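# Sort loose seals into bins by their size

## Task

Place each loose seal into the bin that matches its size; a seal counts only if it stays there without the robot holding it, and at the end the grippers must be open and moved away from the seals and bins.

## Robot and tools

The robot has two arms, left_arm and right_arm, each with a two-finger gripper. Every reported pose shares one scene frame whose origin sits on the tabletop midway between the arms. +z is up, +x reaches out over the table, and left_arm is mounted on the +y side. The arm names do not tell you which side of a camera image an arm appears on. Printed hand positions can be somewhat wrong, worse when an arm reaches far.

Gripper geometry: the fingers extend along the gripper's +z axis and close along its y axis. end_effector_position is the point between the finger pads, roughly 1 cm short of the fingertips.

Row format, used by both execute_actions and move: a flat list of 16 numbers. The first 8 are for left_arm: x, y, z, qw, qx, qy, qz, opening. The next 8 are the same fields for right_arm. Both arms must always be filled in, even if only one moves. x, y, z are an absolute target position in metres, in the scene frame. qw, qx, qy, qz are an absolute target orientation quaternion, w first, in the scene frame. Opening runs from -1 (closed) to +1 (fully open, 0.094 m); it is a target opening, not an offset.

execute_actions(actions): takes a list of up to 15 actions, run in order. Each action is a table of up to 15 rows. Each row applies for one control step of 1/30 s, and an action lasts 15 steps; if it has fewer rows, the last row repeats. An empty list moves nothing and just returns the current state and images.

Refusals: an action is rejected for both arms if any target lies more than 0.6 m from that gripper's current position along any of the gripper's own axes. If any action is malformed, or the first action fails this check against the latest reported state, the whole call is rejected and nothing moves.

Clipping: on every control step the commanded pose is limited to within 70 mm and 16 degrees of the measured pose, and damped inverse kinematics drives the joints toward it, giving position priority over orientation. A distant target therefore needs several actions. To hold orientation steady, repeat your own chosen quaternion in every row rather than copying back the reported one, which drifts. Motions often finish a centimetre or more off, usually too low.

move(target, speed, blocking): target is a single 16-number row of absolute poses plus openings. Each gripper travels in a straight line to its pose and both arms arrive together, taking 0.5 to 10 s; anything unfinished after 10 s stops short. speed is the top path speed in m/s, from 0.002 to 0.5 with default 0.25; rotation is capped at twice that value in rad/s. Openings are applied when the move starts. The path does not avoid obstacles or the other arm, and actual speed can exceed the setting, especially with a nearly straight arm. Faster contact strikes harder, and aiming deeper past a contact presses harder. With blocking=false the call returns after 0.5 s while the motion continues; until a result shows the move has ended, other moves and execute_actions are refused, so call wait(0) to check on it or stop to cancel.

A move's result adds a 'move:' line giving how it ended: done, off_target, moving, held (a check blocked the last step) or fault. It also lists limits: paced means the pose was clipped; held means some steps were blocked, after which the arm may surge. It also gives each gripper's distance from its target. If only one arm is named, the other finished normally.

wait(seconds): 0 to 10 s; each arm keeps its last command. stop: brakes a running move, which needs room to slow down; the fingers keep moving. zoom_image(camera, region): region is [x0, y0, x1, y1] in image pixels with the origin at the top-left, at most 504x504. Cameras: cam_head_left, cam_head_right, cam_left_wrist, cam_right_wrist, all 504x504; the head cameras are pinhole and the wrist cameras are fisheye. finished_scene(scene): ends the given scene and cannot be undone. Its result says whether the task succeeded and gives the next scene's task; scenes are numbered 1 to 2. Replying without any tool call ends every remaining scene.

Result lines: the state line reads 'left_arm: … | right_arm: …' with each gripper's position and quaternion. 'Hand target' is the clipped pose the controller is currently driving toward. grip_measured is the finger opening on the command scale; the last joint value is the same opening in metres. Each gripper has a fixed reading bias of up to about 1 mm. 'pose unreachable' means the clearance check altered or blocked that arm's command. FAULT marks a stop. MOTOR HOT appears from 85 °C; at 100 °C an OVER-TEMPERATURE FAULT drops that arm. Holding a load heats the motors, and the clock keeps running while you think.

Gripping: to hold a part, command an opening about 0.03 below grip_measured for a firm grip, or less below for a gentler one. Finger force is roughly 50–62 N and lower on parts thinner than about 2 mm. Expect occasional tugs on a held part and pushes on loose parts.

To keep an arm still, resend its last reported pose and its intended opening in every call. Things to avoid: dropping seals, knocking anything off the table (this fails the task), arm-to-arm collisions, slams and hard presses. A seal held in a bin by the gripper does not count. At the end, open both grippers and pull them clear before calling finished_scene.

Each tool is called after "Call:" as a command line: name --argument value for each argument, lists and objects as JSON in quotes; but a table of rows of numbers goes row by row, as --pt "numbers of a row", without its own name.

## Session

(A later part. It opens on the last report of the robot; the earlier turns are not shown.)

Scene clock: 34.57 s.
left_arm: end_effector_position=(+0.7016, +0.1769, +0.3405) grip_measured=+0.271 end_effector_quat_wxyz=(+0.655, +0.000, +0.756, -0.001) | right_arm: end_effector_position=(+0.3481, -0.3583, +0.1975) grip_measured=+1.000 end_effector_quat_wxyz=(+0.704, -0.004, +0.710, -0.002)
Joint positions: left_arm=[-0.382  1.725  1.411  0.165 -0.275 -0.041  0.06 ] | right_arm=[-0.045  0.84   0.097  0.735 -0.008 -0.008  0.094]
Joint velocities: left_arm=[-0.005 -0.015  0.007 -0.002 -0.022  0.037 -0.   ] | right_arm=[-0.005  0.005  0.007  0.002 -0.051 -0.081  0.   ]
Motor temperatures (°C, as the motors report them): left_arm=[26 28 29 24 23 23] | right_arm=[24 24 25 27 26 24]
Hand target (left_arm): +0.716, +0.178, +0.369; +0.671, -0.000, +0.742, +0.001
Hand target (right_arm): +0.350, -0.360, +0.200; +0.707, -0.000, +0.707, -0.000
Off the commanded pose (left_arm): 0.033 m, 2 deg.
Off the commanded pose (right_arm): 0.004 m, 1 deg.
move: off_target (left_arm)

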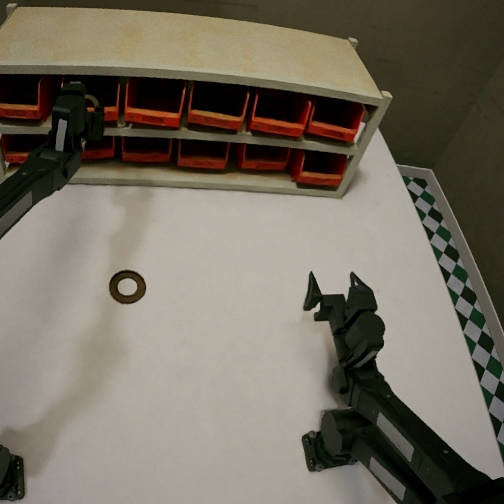

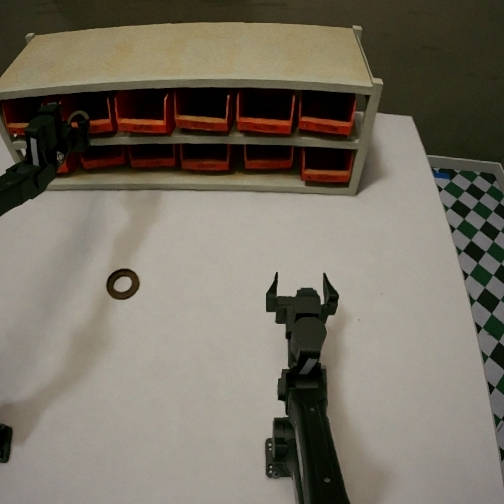

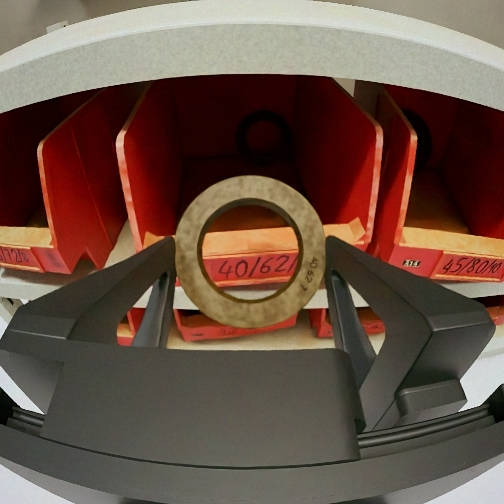

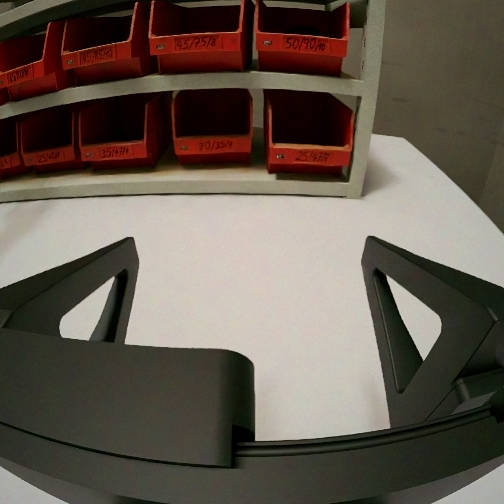

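Call:
move --target '[0.785,0.178,0.364,0.69,0,0.724,0,0.25, 0.35,-0.36,0.2,0.707,0,0.707,0,1]' --speed 0.05

Scene clock: 37.53 s.
left_arm: end_effector_position=(+0.7653, +0.1754, +0.3309) grip_measured=+0.271 end_effector_quat_wxyz=(+0.664, +0.003, +0.748, +0.001) | right_arm: end_effector_position=(+0.3481, -0.3583, +0.1975) grip_measured=+1.000 end_effector_quat_wxyz=(+0.704, -0.004, +0.710, -0.002)
Joint positions: left_arm=[-0.357  1.89   1.603  0.165 -0.25  -0.026  0.06 ] | right_arm=[-0.045  0.84   0.097  0.735 -0.008 -0.008  0.094]
Joint velocities: left_arm=[ 0.015 -0.015 -0.012 -0.002 -0.051  0.022  0.   ] | right_arm=[-0.015 -0.005 -0.017 -0.002 -0.007  0.022  0.   ]
Motor temperatures (°C, as the motors report them): left_arm=[26 28 30 24 23 23] | right_arm=[24 24 25 27 26 24]
Hand target (left_arm): +0.780, +0.178, +0.364; +0.690, -0.000, +0.724, +0.000
Hand target (right_arm): +0.350, -0.360, +0.200; +0.707, -0.000, +0.707, -0.000
Off the commanded pose (left_arm): 0.039 m, 4 deg.
Off the commanded pose (right_arm): 0.004 m, 1 deg.
move: off_target (left_arm)

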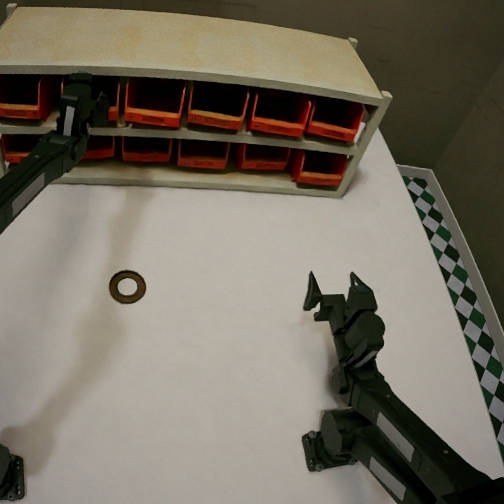

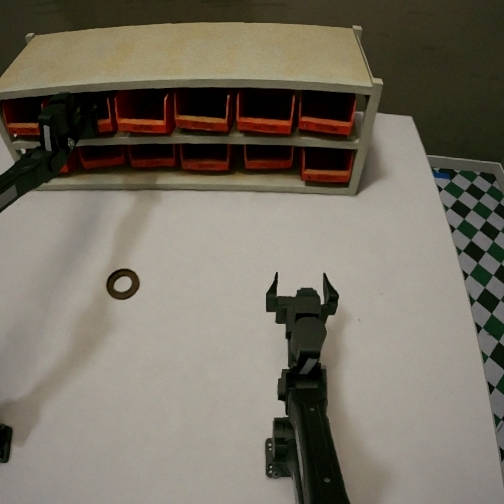

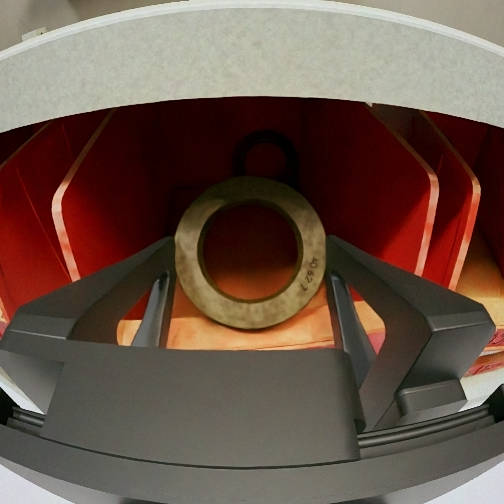

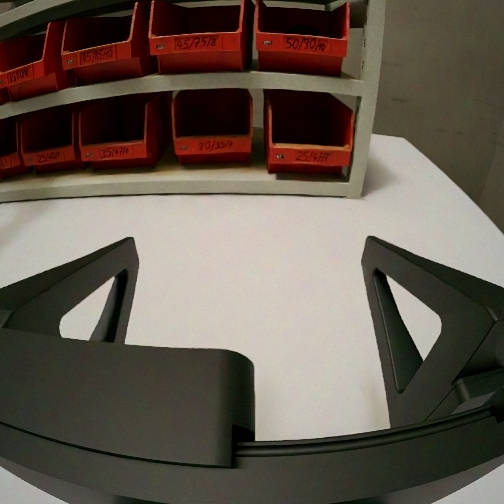

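Call:
move --target '[0.807,0.18,0.36,0.69,0,0.724,0,0.25, 0.35,-0.36,0.2,0.707,0,0.707,0,1]' --speed 0.04

Scene clock: 39.73 s.
left_arm: end_effector_position=(+0.7892, +0.1770, +0.3329) grip_measured=+0.271 end_effector_quat_wxyz=(+0.672, +0.001, +0.741, -0.002) | right_arm: end_effector_position=(+0.3481, -0.3583, +0.1975) grip_measured=+1.000 end_effector_quat_wxyz=(+0.704, -0.004, +0.710, -0.002)
Joint positions: left_arm=[-0.345  1.949  1.685  0.165 -0.238 -0.025  0.06 ] | right_arm=[-0.045  0.84   0.097  0.735 -0.008 -0.008  0.094]
Joint velocities: left_arm=[ 0.005  0.005 -0.017 -0.007 -0.051 -0.007 -0.001] | right_arm=[-0.015 -0.005 -0.012  0.007  0.066  0.066  0.   ]
Motor temperatures (°C, as the motors report them): left_arm=[26 28 30 25 23 23] | right_arm=[24 24 25 27 26 24]
Hand target (left_arm): +0.803, +0.180, +0.360; +0.690, -0.000, +0.724, +0.000
Hand target (right_arm): +0.350, -0.360, +0.200; +0.707, -0.000, +0.707, -0.000
Off the commanded pose (left_arm): 0.033 m, 3 deg.
Off the commanded pose (right_arm): 0.004 m, 1 deg.
move: off_target (left_arm)

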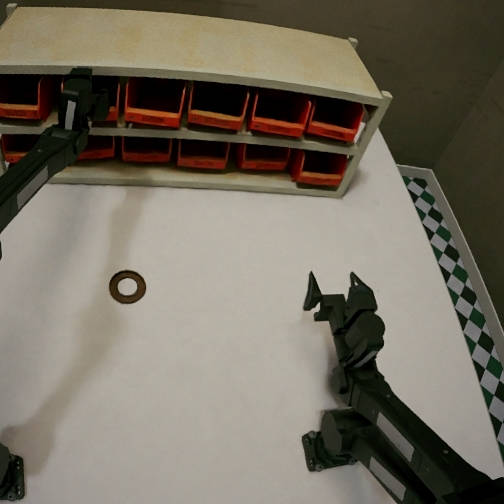

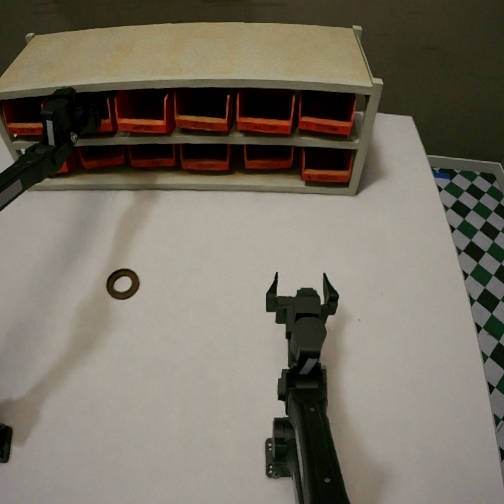

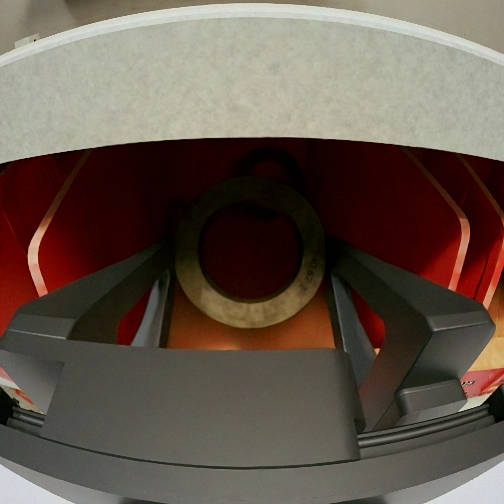

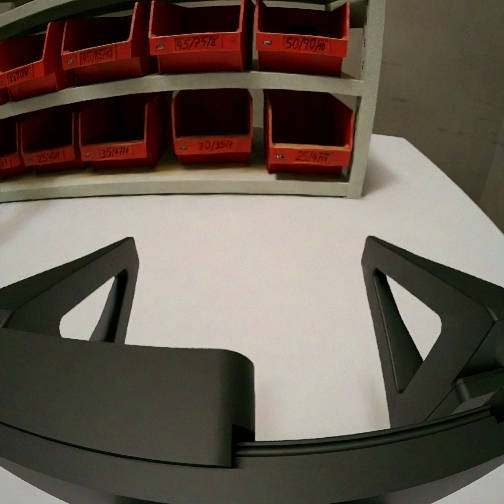

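Call:
execute_actions --actions '[[[0.803,0.18,0.36,0.69,0,0.724,0,0.36, 0.35,-0.36,0.2,0.707,0,0.707,0,1]]]'

Call:
move --target '[0.66,0.18,0.35,0.69,0,0.724,0,0.36, 0.42,-0.12,0.12,0.391,-0.347,0.837,0.162,-0.2]' --speed 0.2

Call:
move --target '[0.45,0.4,0.25,0.69,0,0.724,0,0.36, 0.454,0.027,0.065,0.391,-0.347,0.837,0.162,-0.2]'

Scene clock: 43.20 s.
left_arm: end_effector_position=(+0.7892, +0.1770, +0.3329) grip_measured=+0.358 end_effector_quat_wxyz=(+0.672, +0.001, +0.741, -0.002) | right_arm: end_effector_position=(+0.3481, -0.3583, +0.1975) grip_measured=+1.000 end_effector_quat_wxyz=(+0.704, -0.004, +0.710, -0.002)
Joint positions: left_arm=[-0.345  1.949  1.685  0.165 -0.238 -0.025  0.064] | right_arm=[-0.045  0.84   0.097  0.735 -0.008 -0.008  0.094]
Joint velocities: left_arm=[-0.005 -0.005  0.007 -0.007 -0.007 -0.037  0.001] | right_arm=[-0.015 -0.024 -0.002  0.007 -0.022 -0.051  0.   ]
Motor temperatures (°C, as the motors report them): left_arm=[26 28 31 25 23 23] | right_arm=[24 24 25 27 26 24]
Hand target (left_arm): +0.800, +0.181, +0.360; +0.690, -0.000, +0.724, +0.000
Hand target (right_arm): +0.350, -0.360, +0.200; +0.707, -0.000, +0.707, -0.000
Off the commanded pose (left_arm): 0.031 m, 3 deg.
Off the commanded pose (right_arm): 0.004 m, 1 deg.

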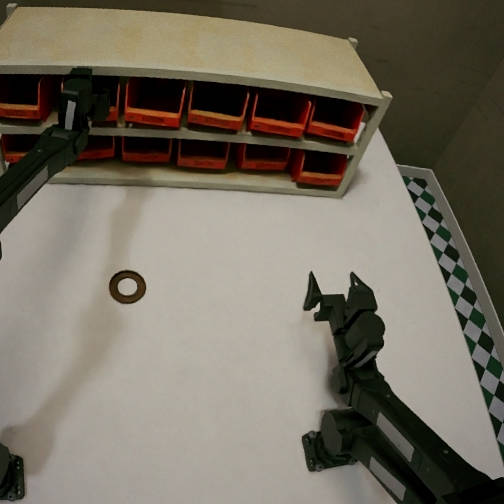

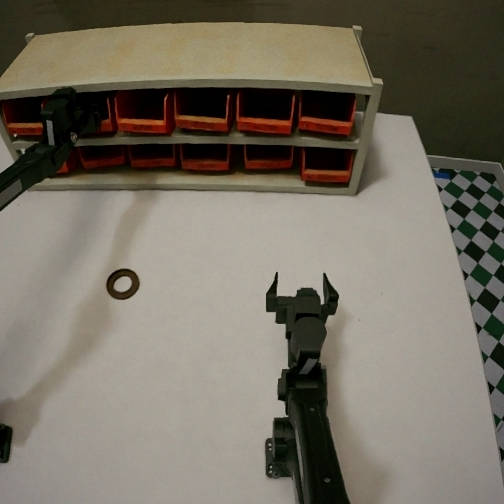

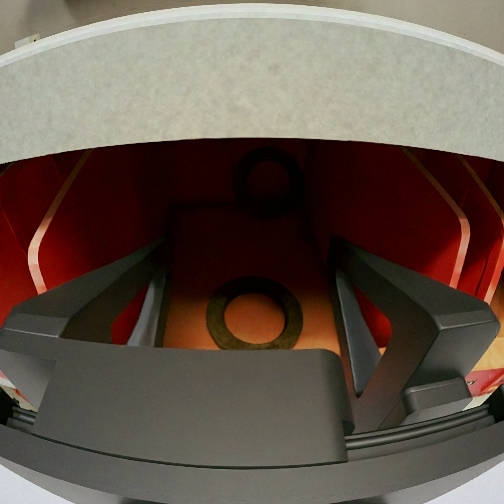

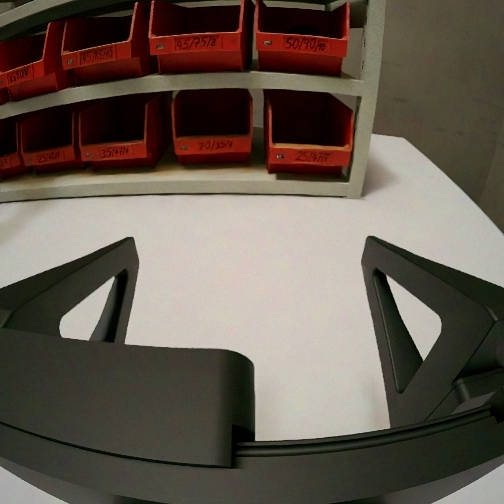

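Scene clock: 46.20 s.
left_arm: end_effector_position=(+0.6685, +0.1850, +0.3232) grip_measured=+0.358 end_effector_quat_wxyz=(+0.671, +0.001, +0.741, +0.005) | right_arm: end_effector_position=(+0.4099, -0.1276, +0.1023) grip_measured=-0.199 end_effector_quat_wxyz=(+0.378, -0.334, +0.848, +0.163)
Joint positions: left_arm=[-0.387  1.666  1.254  0.309 -0.29  -0.021  0.064] | right_arm=[ 0.373  1.342  0.636 -0.05  -0.275 -0.219  0.038]
Joint velocities: left_arm=[-0.005 -0.005 -0.017 -0.002 -0.007 -0.037 -0.001] | right_arm=[-0.005  0.005 -0.012 -0.007 -0.051  0.007 -0.   ]
Motor temperatures (°C, as the motors report them): left_arm=[26 28 31 25 23 23] | right_arm=[24 24 25 27 26 24]
Hand target (left_arm): +0.660, +0.182, +0.349; +0.690, -0.001, +0.724, -0.001
Hand target (right_arm): +0.423, -0.118, +0.117; +0.389, -0.341, +0.840, +0.165
Off the commanded pose (left_arm): 0.029 m, 3 deg.
Off the commanded pose (right_arm): 0.022 m, 2 deg.
move: off_target (left_arm, right_arm)

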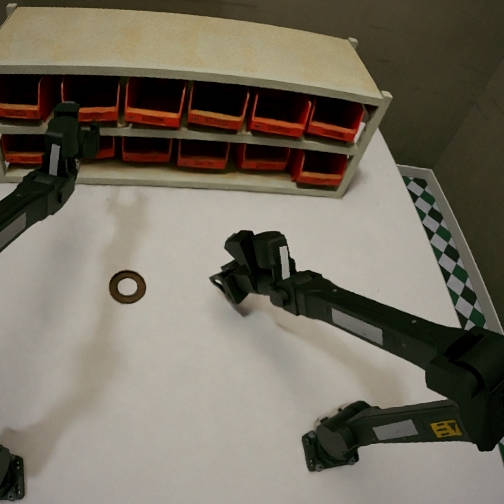

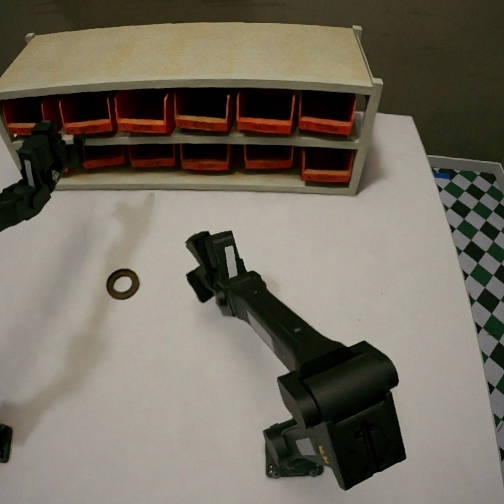

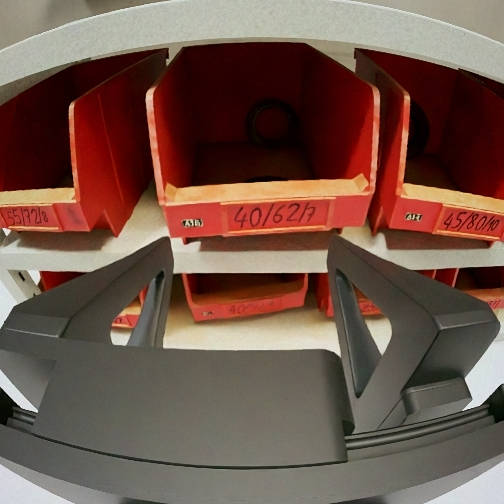

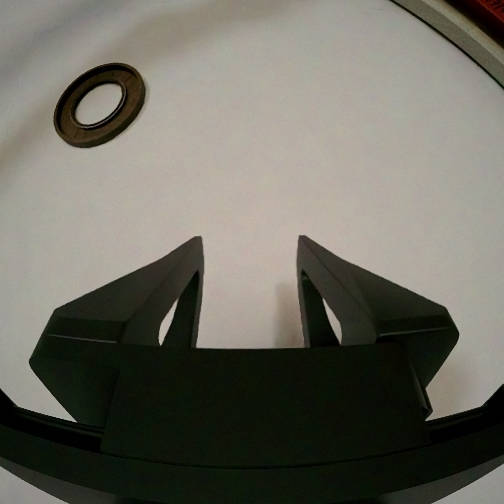

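Scene clock: 47.87 s.
left_arm: end_effector_position=(+0.4567, +0.4069, +0.2328) grip_measured=+0.358 end_effector_quat_wxyz=(+0.674, -0.006, +0.739, -0.001) | right_arm: end_effector_position=(+0.4381, +0.0140, +0.0486) grip_measured=-0.199 end_effector_quat_wxyz=(+0.370, -0.353, +0.845, +0.157)
Joint positions: left_arm=[0.109 1.243 0.511 0.639 0.204 0.01  0.064] | right_arm=[ 0.639  1.695  0.864  0.084 -0.086 -0.074  0.038]
Joint velocities: left_arm=[-0.015 -0.005  0.017  0.002 -0.007 -0.037  0.001] | right_arm=[-0.024 -0.005 -0.012 -0.007 -0.022 -0.022 -0.001]
Motor temperatures (°C, as the motors report them): left_arm=[26 28 30 25 23 23] | right_arm=[24 24 26 27 26 24]
Hand target (left_arm): +0.455, +0.405, +0.248; +0.690, +0.004, +0.724, +0.005
Hand target (right_arm): +0.453, +0.027, +0.063; +0.390, -0.347, +0.837, +0.163
Off the commanded pose (left_arm): 0.020 m, 3 deg.
Off the commanded pose (right_arm): 0.026 m, 3 deg.
move: off_target (left_arm, right_arm)

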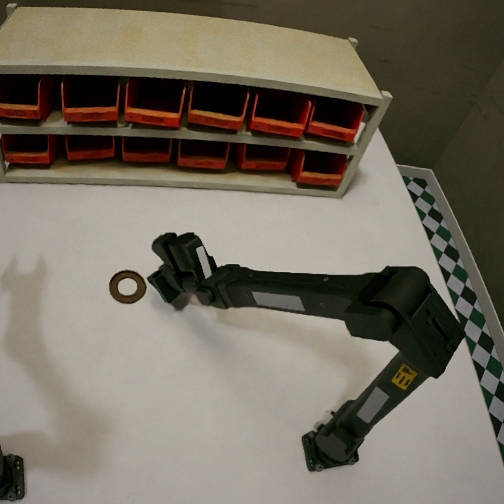

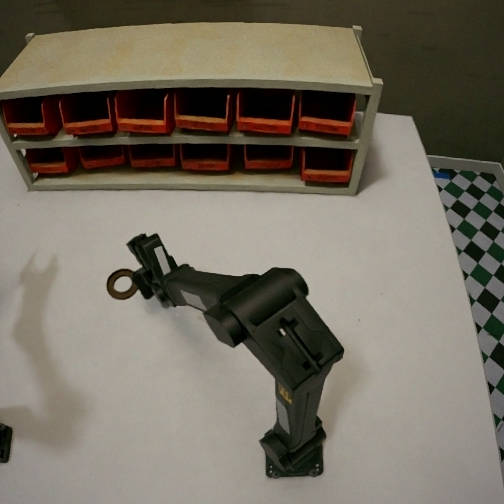

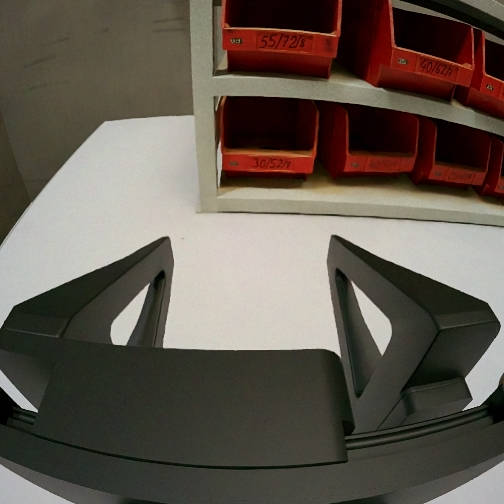

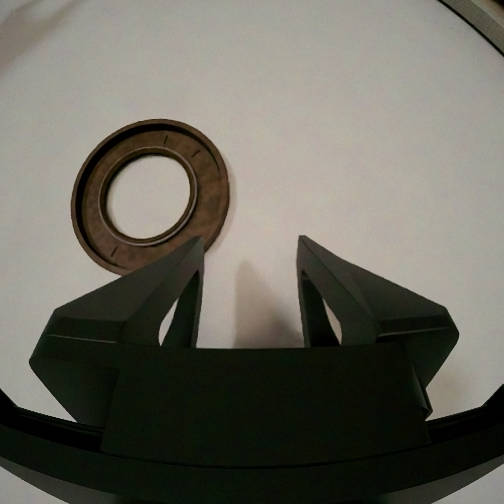

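Call:
move --target '[0.461,0.4069,0.2328,0.674,0,0.739,0,0.36, 0.461,0.063,0.055,0.391,-0.347,0.837,0.162,-0.2]' --speed 0.08

Scene clock: 51.07 s.
left_arm: end_effector_position=(+0.4567, +0.4063, +0.2328) grip_measured=+0.358 end_effector_quat_wxyz=(+0.674, -0.005, +0.739, -0.002) | right_arm: end_effector_position=(+0.4478, +0.0473, +0.0443) grip_measured=-0.199 end_effector_quat_wxyz=(+0.374, -0.352, +0.844, +0.156)
Joint positions: left_arm=[0.109 1.243 0.511 0.639 0.207 0.01  0.064] | right_arm=[ 0.682  1.763  0.942  0.084 -0.049 -0.045  0.038]
Joint velocities: left_arm=[-0.005  0.005  0.002 -0.012 -0.037 -0.037  0.   ] | right_arm=[-0.015 -0.015  0.012 -0.017  0.037 -0.066  0.001]
Motor temperatures (°C, as the motors report them): left_arm=[26 28 30 25 23 23] | right_arm=[24 24 26 27 26 24]
Hand target (left_arm): +0.461, +0.407, +0.233; +0.674, -0.000, +0.739, +0.000
Hand target (right_arm): +0.460, +0.062, +0.055; +0.391, -0.347, +0.837, +0.162
Off the commanded pose (left_arm): 0.004 m, 1 deg.
Off the commanded pose (right_arm): 0.023 m, 2 deg.
move: off_target (right_arm)

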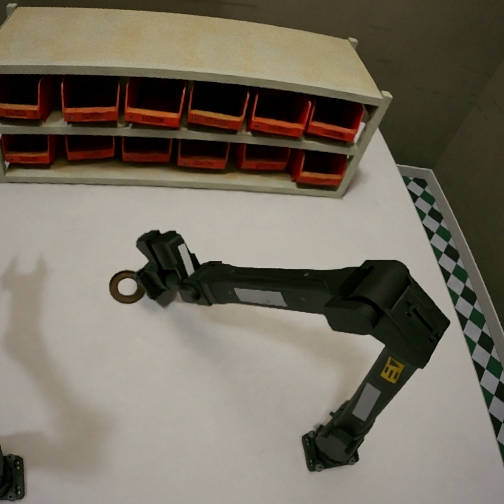

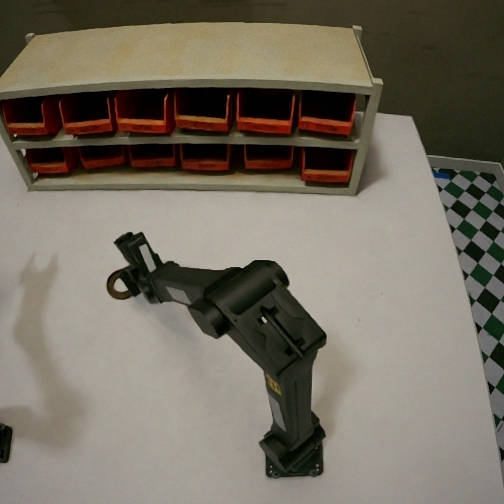

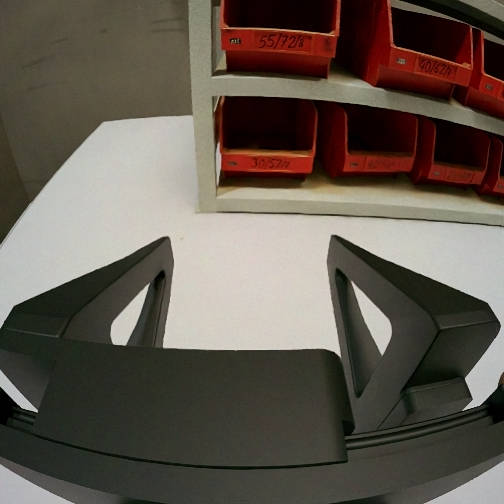

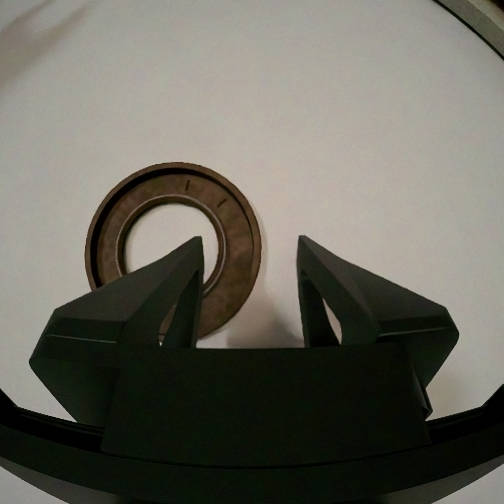

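Call:
move --target '[0.461,0.4069,0.2328,0.674,0,0.739,0,0.36, 0.453,0.066,0.024,0.38,-0.35,0.841,0.159,-0.2]' --speed 0.04

Scene clock: 52.97 s.
left_arm: end_effector_position=(+0.4567, +0.4063, +0.2328) grip_measured=+0.358 end_effector_quat_wxyz=(+0.674, -0.005, +0.739, -0.002) | right_arm: end_effector_position=(+0.4442, +0.0537, +0.0187) grip_measured=-0.199 end_effector_quat_wxyz=(+0.368, -0.353, +0.846, +0.154)
Joint positions: left_arm=[0.109 1.243 0.511 0.639 0.207 0.01  0.064] | right_arm=[ 0.697  1.82   0.942  0.128 -0.039 -0.037  0.038]
Joint velocities: left_arm=[-0.005 -0.015  0.012  0.012  0.007 -0.051 -0.   ] | right_arm=[-0.005 -0.005 -0.002 -0.007 -0.051 -0.066 -0.   ]
Motor temperatures (°C, as the motors report them): left_arm=[26 28 30 25 23 23] | right_arm=[24 24 26 27 26 24]
Hand target (left_arm): +0.461, +0.407, +0.233; +0.674, -0.000, +0.739, +0.000
Hand target (right_arm): +0.452, +0.066, +0.024; +0.380, -0.350, +0.841, +0.159
Off the commanded pose (left_arm): 0.004 m, 1 deg.
Off the commanded pose (right_arm): 0.016 m, 2 deg.
move: off_target (right_arm)

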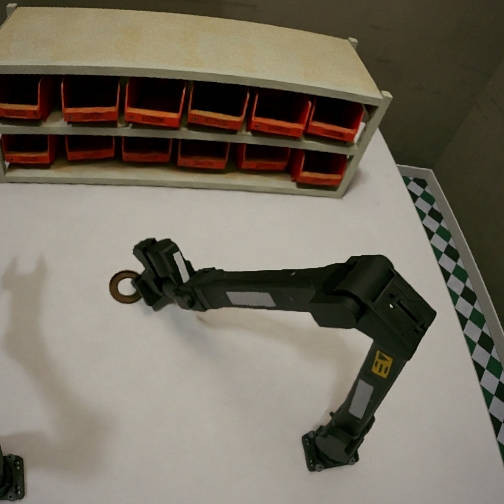

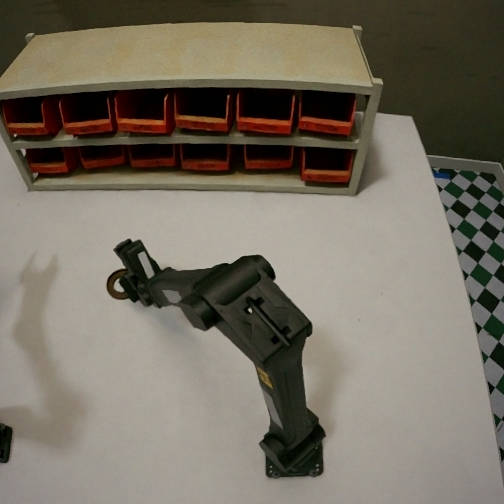

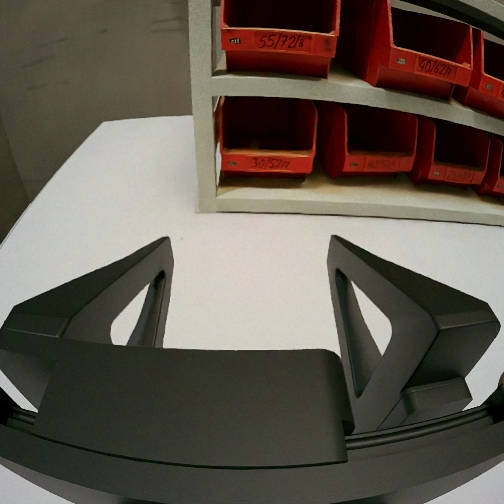

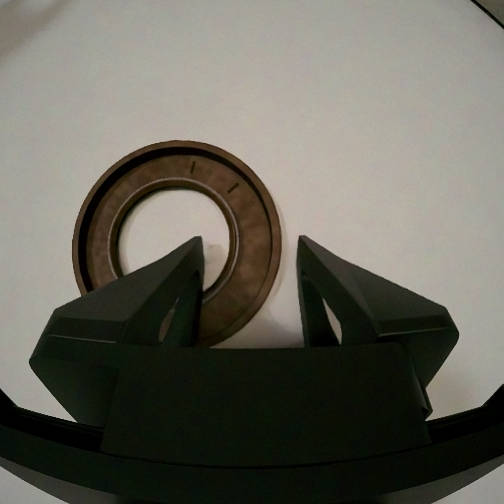

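Call:
move --target '[0.461,0.4069,0.2328,0.674,0,0.739,0,0.36, 0.461,0.069,0.011,0.38,-0.35,0.841,0.159,-0.2]' --speed 0.03

Call:
execute_actions --actions '[[[0.461,0.4069,0.2328,0.674,0,0.739,0,0.36, 0.461,0.069,0.011,0.38,-0.35,0.841,0.159,-0.62]]]'

Scene clock: 55.80 s.
left_arm: end_effector_position=(+0.4567, +0.4063, +0.2328) grip_measured=+0.358 end_effector_quat_wxyz=(+0.674, -0.004, +0.739, -0.002) | right_arm: end_effector_position=(+0.4517, +0.0606, +0.0162) grip_measured=-0.199 end_effector_quat_wxyz=(+0.377, -0.352, +0.842, +0.157)
Joint positions: left_arm=[0.109 1.243 0.511 0.639 0.208 0.01  0.064] | right_arm=[ 0.697  1.847  0.959  0.159 -0.04  -0.036  0.038]
Joint velocities: left_arm=[-0.005 -0.005 -0.022 -0.002 -0.007  0.037  0.001] | right_arm=[-0.005 -0.015 -0.002 -0.012  0.051  0.007 -0.   ]
Motor temperatures (°C, as the motors report them): left_arm=[26 28 30 25 23 23] | right_arm=[24 24 26 27 26 24]
Hand target (left_arm): +0.461, +0.407, +0.233; +0.674, +0.000, +0.739, -0.000
Hand target (right_arm): +0.461, +0.068, +0.011; +0.380, -0.350, +0.841, +0.159
Off the commanded pose (left_arm): 0.004 m, 1 deg.
Off the commanded pose (right_arm): 0.014 m, 0 deg.
move: off_target (right_arm)

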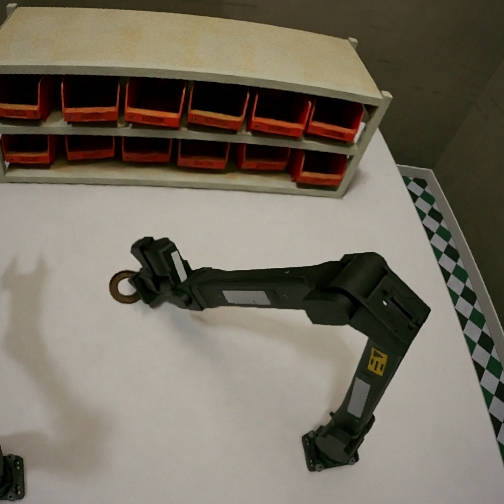

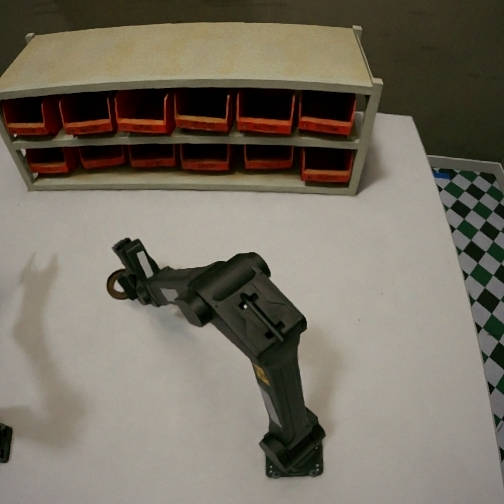

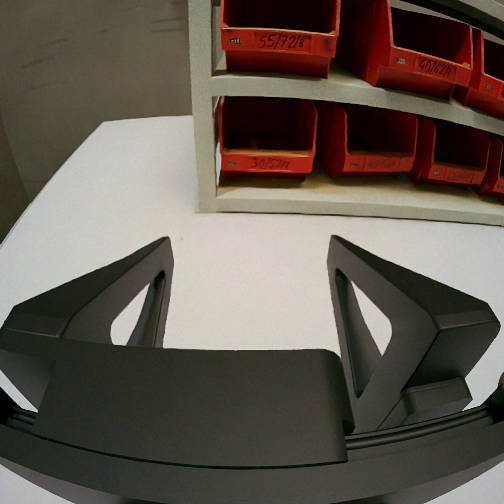

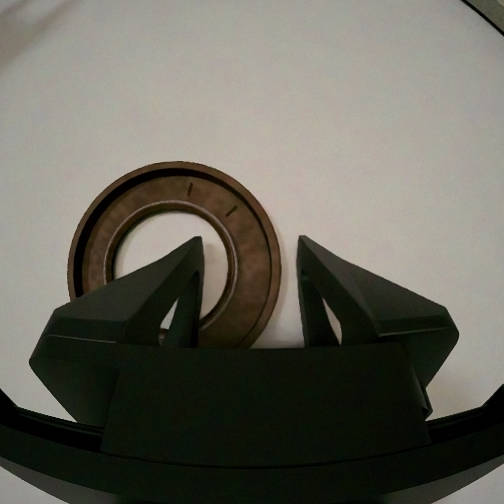

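Scene clock: 56.30 s.
left_arm: end_effector_position=(+0.4567, +0.4063, +0.2328) grip_measured=+0.358 end_effector_quat_wxyz=(+0.674, -0.004, +0.739, -0.002) | right_arm: end_effector_position=(+0.4521, +0.0614, +0.0169) grip_measured=-0.585 end_effector_quat_wxyz=(+0.378, -0.351, +0.842, +0.159)
Joint positions: left_arm=[0.109 1.243 0.511 0.639 0.208 0.01  0.064] | right_arm=[ 0.697  1.847  0.96   0.161 -0.042 -0.033  0.019]
Joint velocities: left_arm=[-0.015 -0.005  0.037  0.002 -0.051  0.051  0.001] | right_arm=[-0.015 -0.005 -0.012  0.007  0.007 -0.007 -0.001]
Motor temperatures (°C, as the motors report them): left_arm=[26 28 30 25 23 23] | right_arm=[24 24 26 27 26 24]
Hand target (left_arm): +0.461, +0.407, +0.233; +0.674, -0.000, +0.739, -0.000
Hand target (right_arm): +0.461, +0.068, +0.011; +0.380, -0.350, +0.841, +0.159
Off the commanded pose (left_arm): 0.004 m, 1 deg.
Off the commanded pose (right_arm): 0.013 m, 0 deg.

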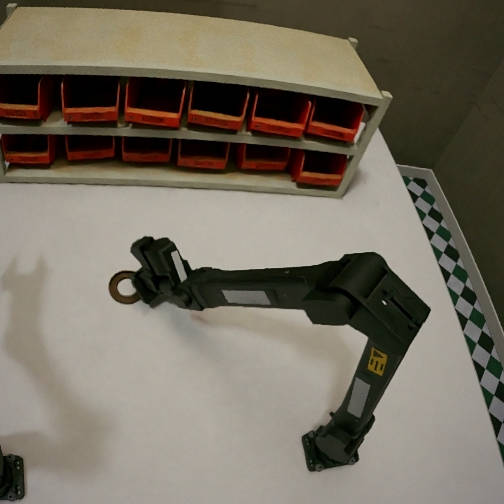

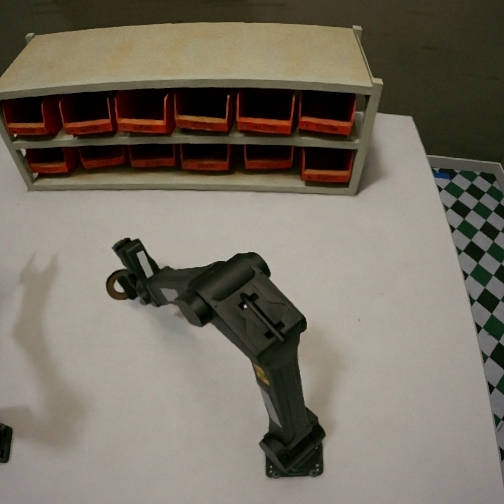

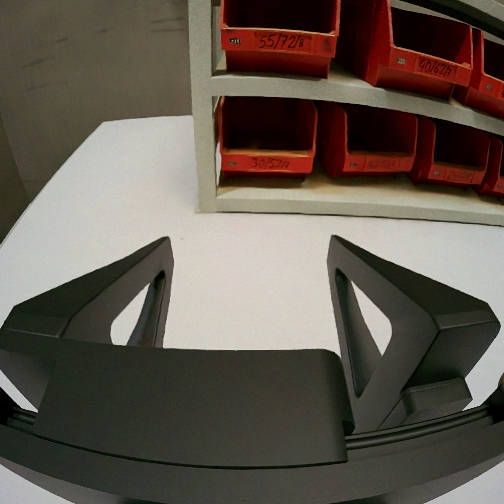

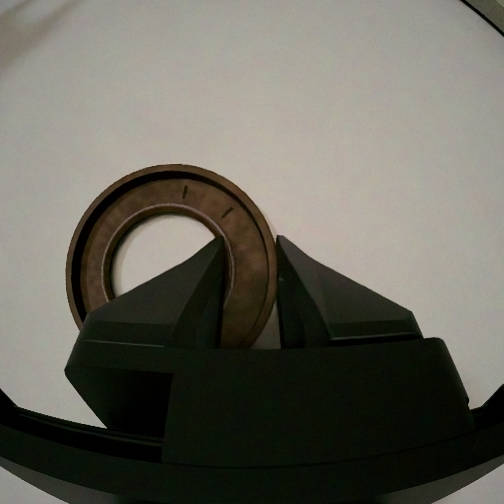

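Call:
move --target '[0.461,0.4069,0.2328,0.674,0,0.739,0,0.36, 0.46,0.04,0.09,0.38,-0.35,0.841,0.159,-0.62]' --speed 0.1

Call:
move --target '[0.461,0.4069,0.2328,0.674,0,0.739,0,0.36, 0.64,-0.43,0.35,0.633,0.133,0.754,-0.112,-0.62]'

Scene clock: 59.10 s.
left_arm: end_effector_position=(+0.4567, +0.4063, +0.2328) grip_measured=+0.358 end_effector_quat_wxyz=(+0.674, -0.004, +0.739, -0.002) | right_arm: end_effector_position=(+0.4514, +0.0360, +0.0734) grip_measured=-0.585 end_effector_quat_wxyz=(+0.368, -0.351, +0.847, +0.155)
Joint positions: left_arm=[0.109 1.243 0.511 0.639 0.208 0.01  0.064] | right_arm=[ 0.659  1.694  0.957 -0.015 -0.068 -0.056  0.019]
Joint velocities: left_arm=[-0.015 -0.015 -0.002 -0.002 -0.037 -0.037  0.002] | right_arm=[ 0.005  0.005 -0.012 -0.012  0.022  0.007 -0.   ]
Motor temperatures (°C, as the motors report them): left_arm=[26 28 29 25 23 23] | right_arm=[24 24 26 27 26 24]
Hand target (left_arm): +0.461, +0.407, +0.233; +0.674, -0.000, +0.739, -0.000
Hand target (right_arm): +0.460, +0.039, +0.091; +0.380, -0.350, +0.841, +0.159
Off the commanded pose (left_arm): 0.004 m, 1 deg.
Off the commanded pose (right_arm): 0.019 m, 2 deg.
move: off_target (right_arm)

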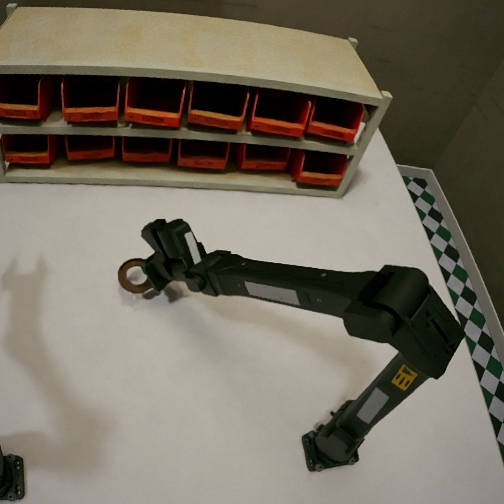

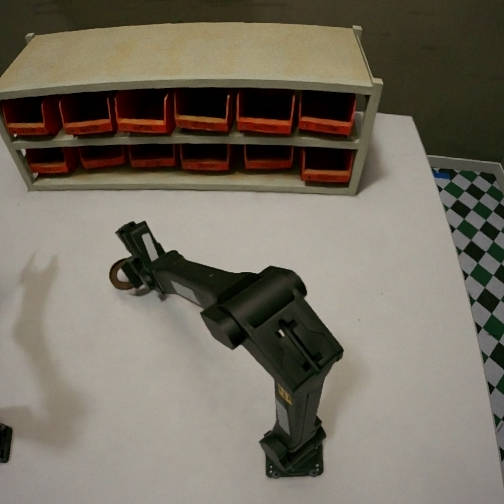

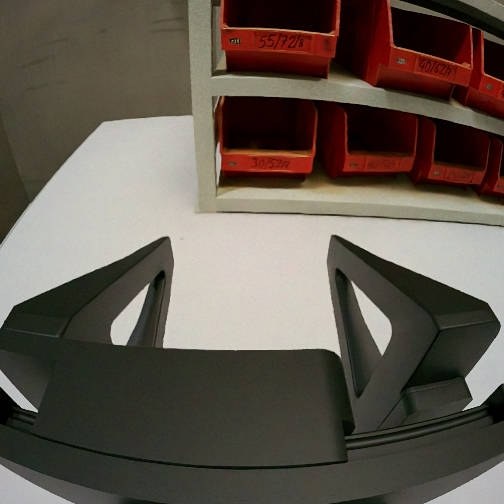

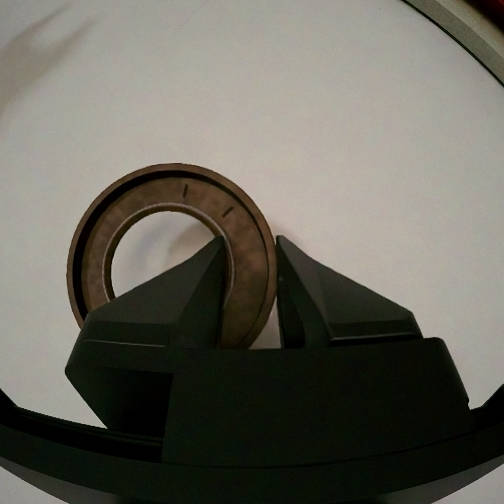

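Scene clock: 62.07 s.
left_arm: end_effector_position=(+0.4567, +0.4063, +0.2328) grip_measured=+0.358 end_effector_quat_wxyz=(+0.674, -0.004, +0.739, -0.002) | right_arm: end_effector_position=(+0.6202, -0.4372, +0.3192) grip_measured=-0.585 end_effector_quat_wxyz=(+0.614, +0.122, +0.771, -0.117)
Joint positions: left_arm=[0.109 1.243 0.511 0.639 0.208 0.01  0.064] | right_arm=[-0.09   1.427  1.049  0.147  0.288  0.035  0.019]
Joint velocities: left_arm=[ 0.005 -0.005 -0.022 -0.002 -0.007 -0.037 -0.001] | right_arm=[-0.005  0.005  0.002 -0.012  0.007 -0.037  0.   ]
Motor temperatures (°C, as the motors report them): left_arm=[26 28 29 25 23 23] | right_arm=[24 24 26 27 26 24]
Hand target (left_arm): +0.461, +0.407, +0.233; +0.674, -0.000, +0.739, -0.000
Hand target (right_arm): +0.634, -0.437, +0.352; +0.640, +0.129, +0.749, -0.111
Off the commanded pose (left_arm): 0.004 m, 1 deg.
Off the commanded pose (right_arm): 0.037 m, 3 deg.
move: off_target (right_arm)

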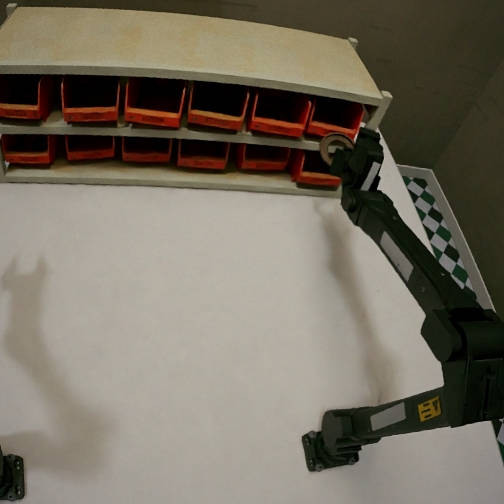

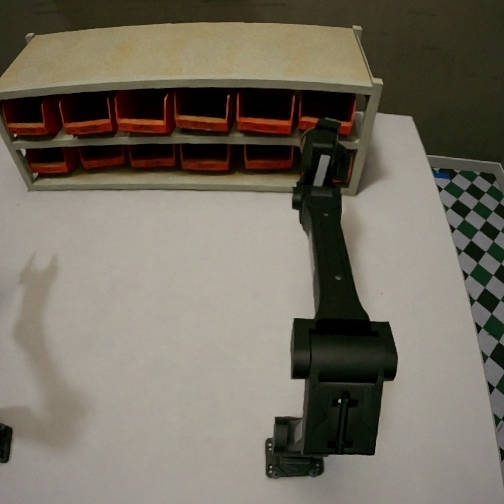

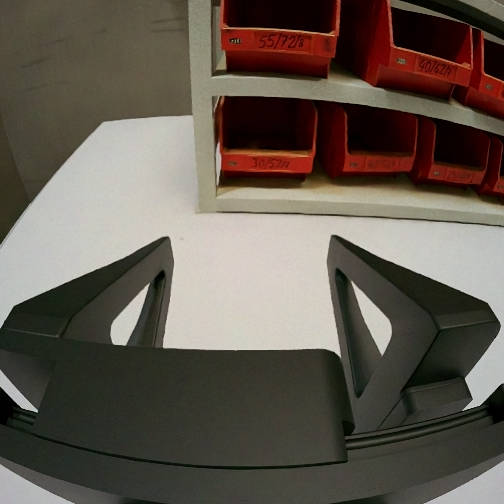

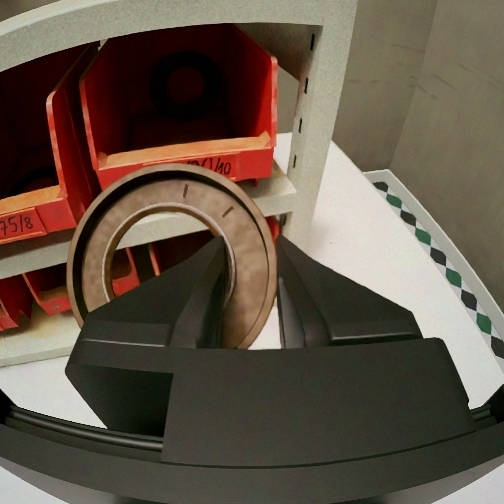

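Call:
move --target '[0.461,0.4069,0.2328,0.674,0,0.739,0,0.36, 0.69,-0.46,0.352,0.633,0.133,0.754,-0.112,-0.62]' --speed 0.07

Scene clock: 65.30 s.
left_arm: end_effector_position=(+0.4567, +0.4063, +0.2328) grip_measured=+0.358 end_effector_quat_wxyz=(+0.674, -0.004, +0.739, -0.002) | right_arm: end_effector_position=(+0.6750, -0.4559, +0.3223) grip_measured=-0.585 end_effector_quat_wxyz=(+0.616, +0.126, +0.769, -0.116)
Joint positions: left_arm=[0.109 1.243 0.511 0.639 0.208 0.01  0.064] | right_arm=[-0.119  1.565  1.207  0.134  0.264  0.036  0.019]
Joint velocities: left_arm=[-0.005  0.005 -0.007 -0.002  0.007 -0.037 -0.001] | right_arm=[-0.005  0.015  0.002  0.007 -0.066 -0.007 -0.001]
Motor temperatures (°C, as the motors report them): left_arm=[26 28 29 25 23 23] | right_arm=[24 24 27 27 26 24]
Hand target (left_arm): +0.461, +0.407, +0.233; +0.674, -0.000, +0.739, -0.000
Hand target (right_arm): +0.687, -0.461, +0.351; +0.633, +0.132, +0.754, -0.112
Off the commanded pose (left_arm): 0.004 m, 1 deg.
Off the commanded pose (right_arm): 0.034 m, 3 deg.
move: off_target (right_arm)

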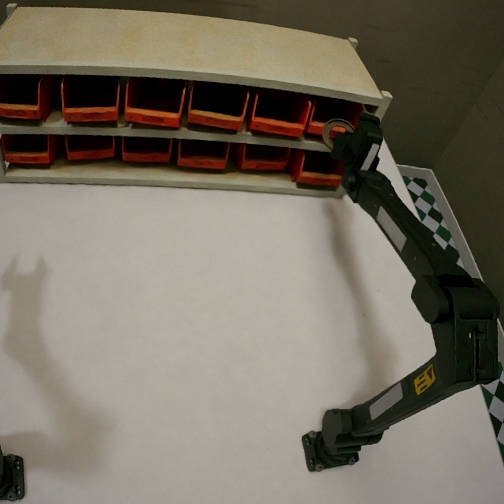

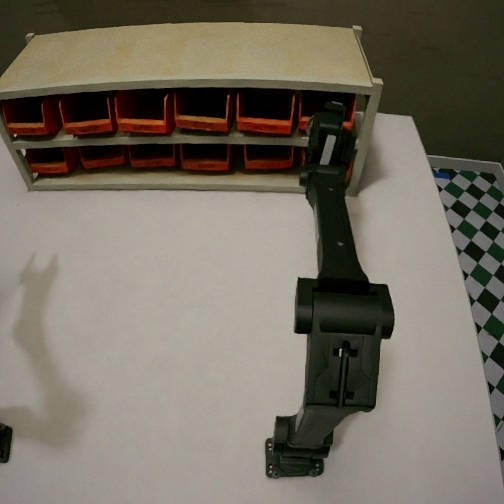

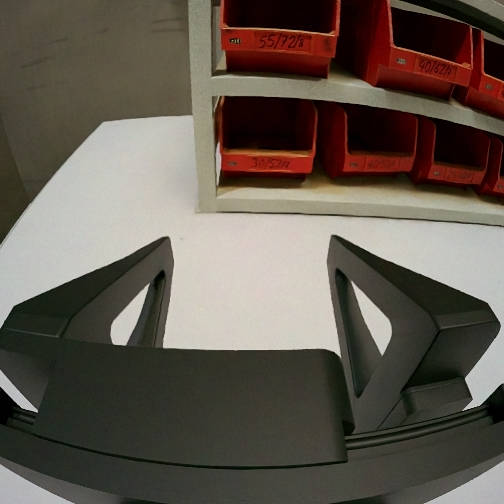

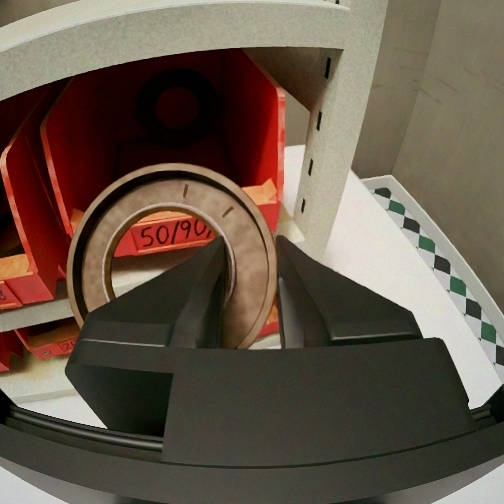

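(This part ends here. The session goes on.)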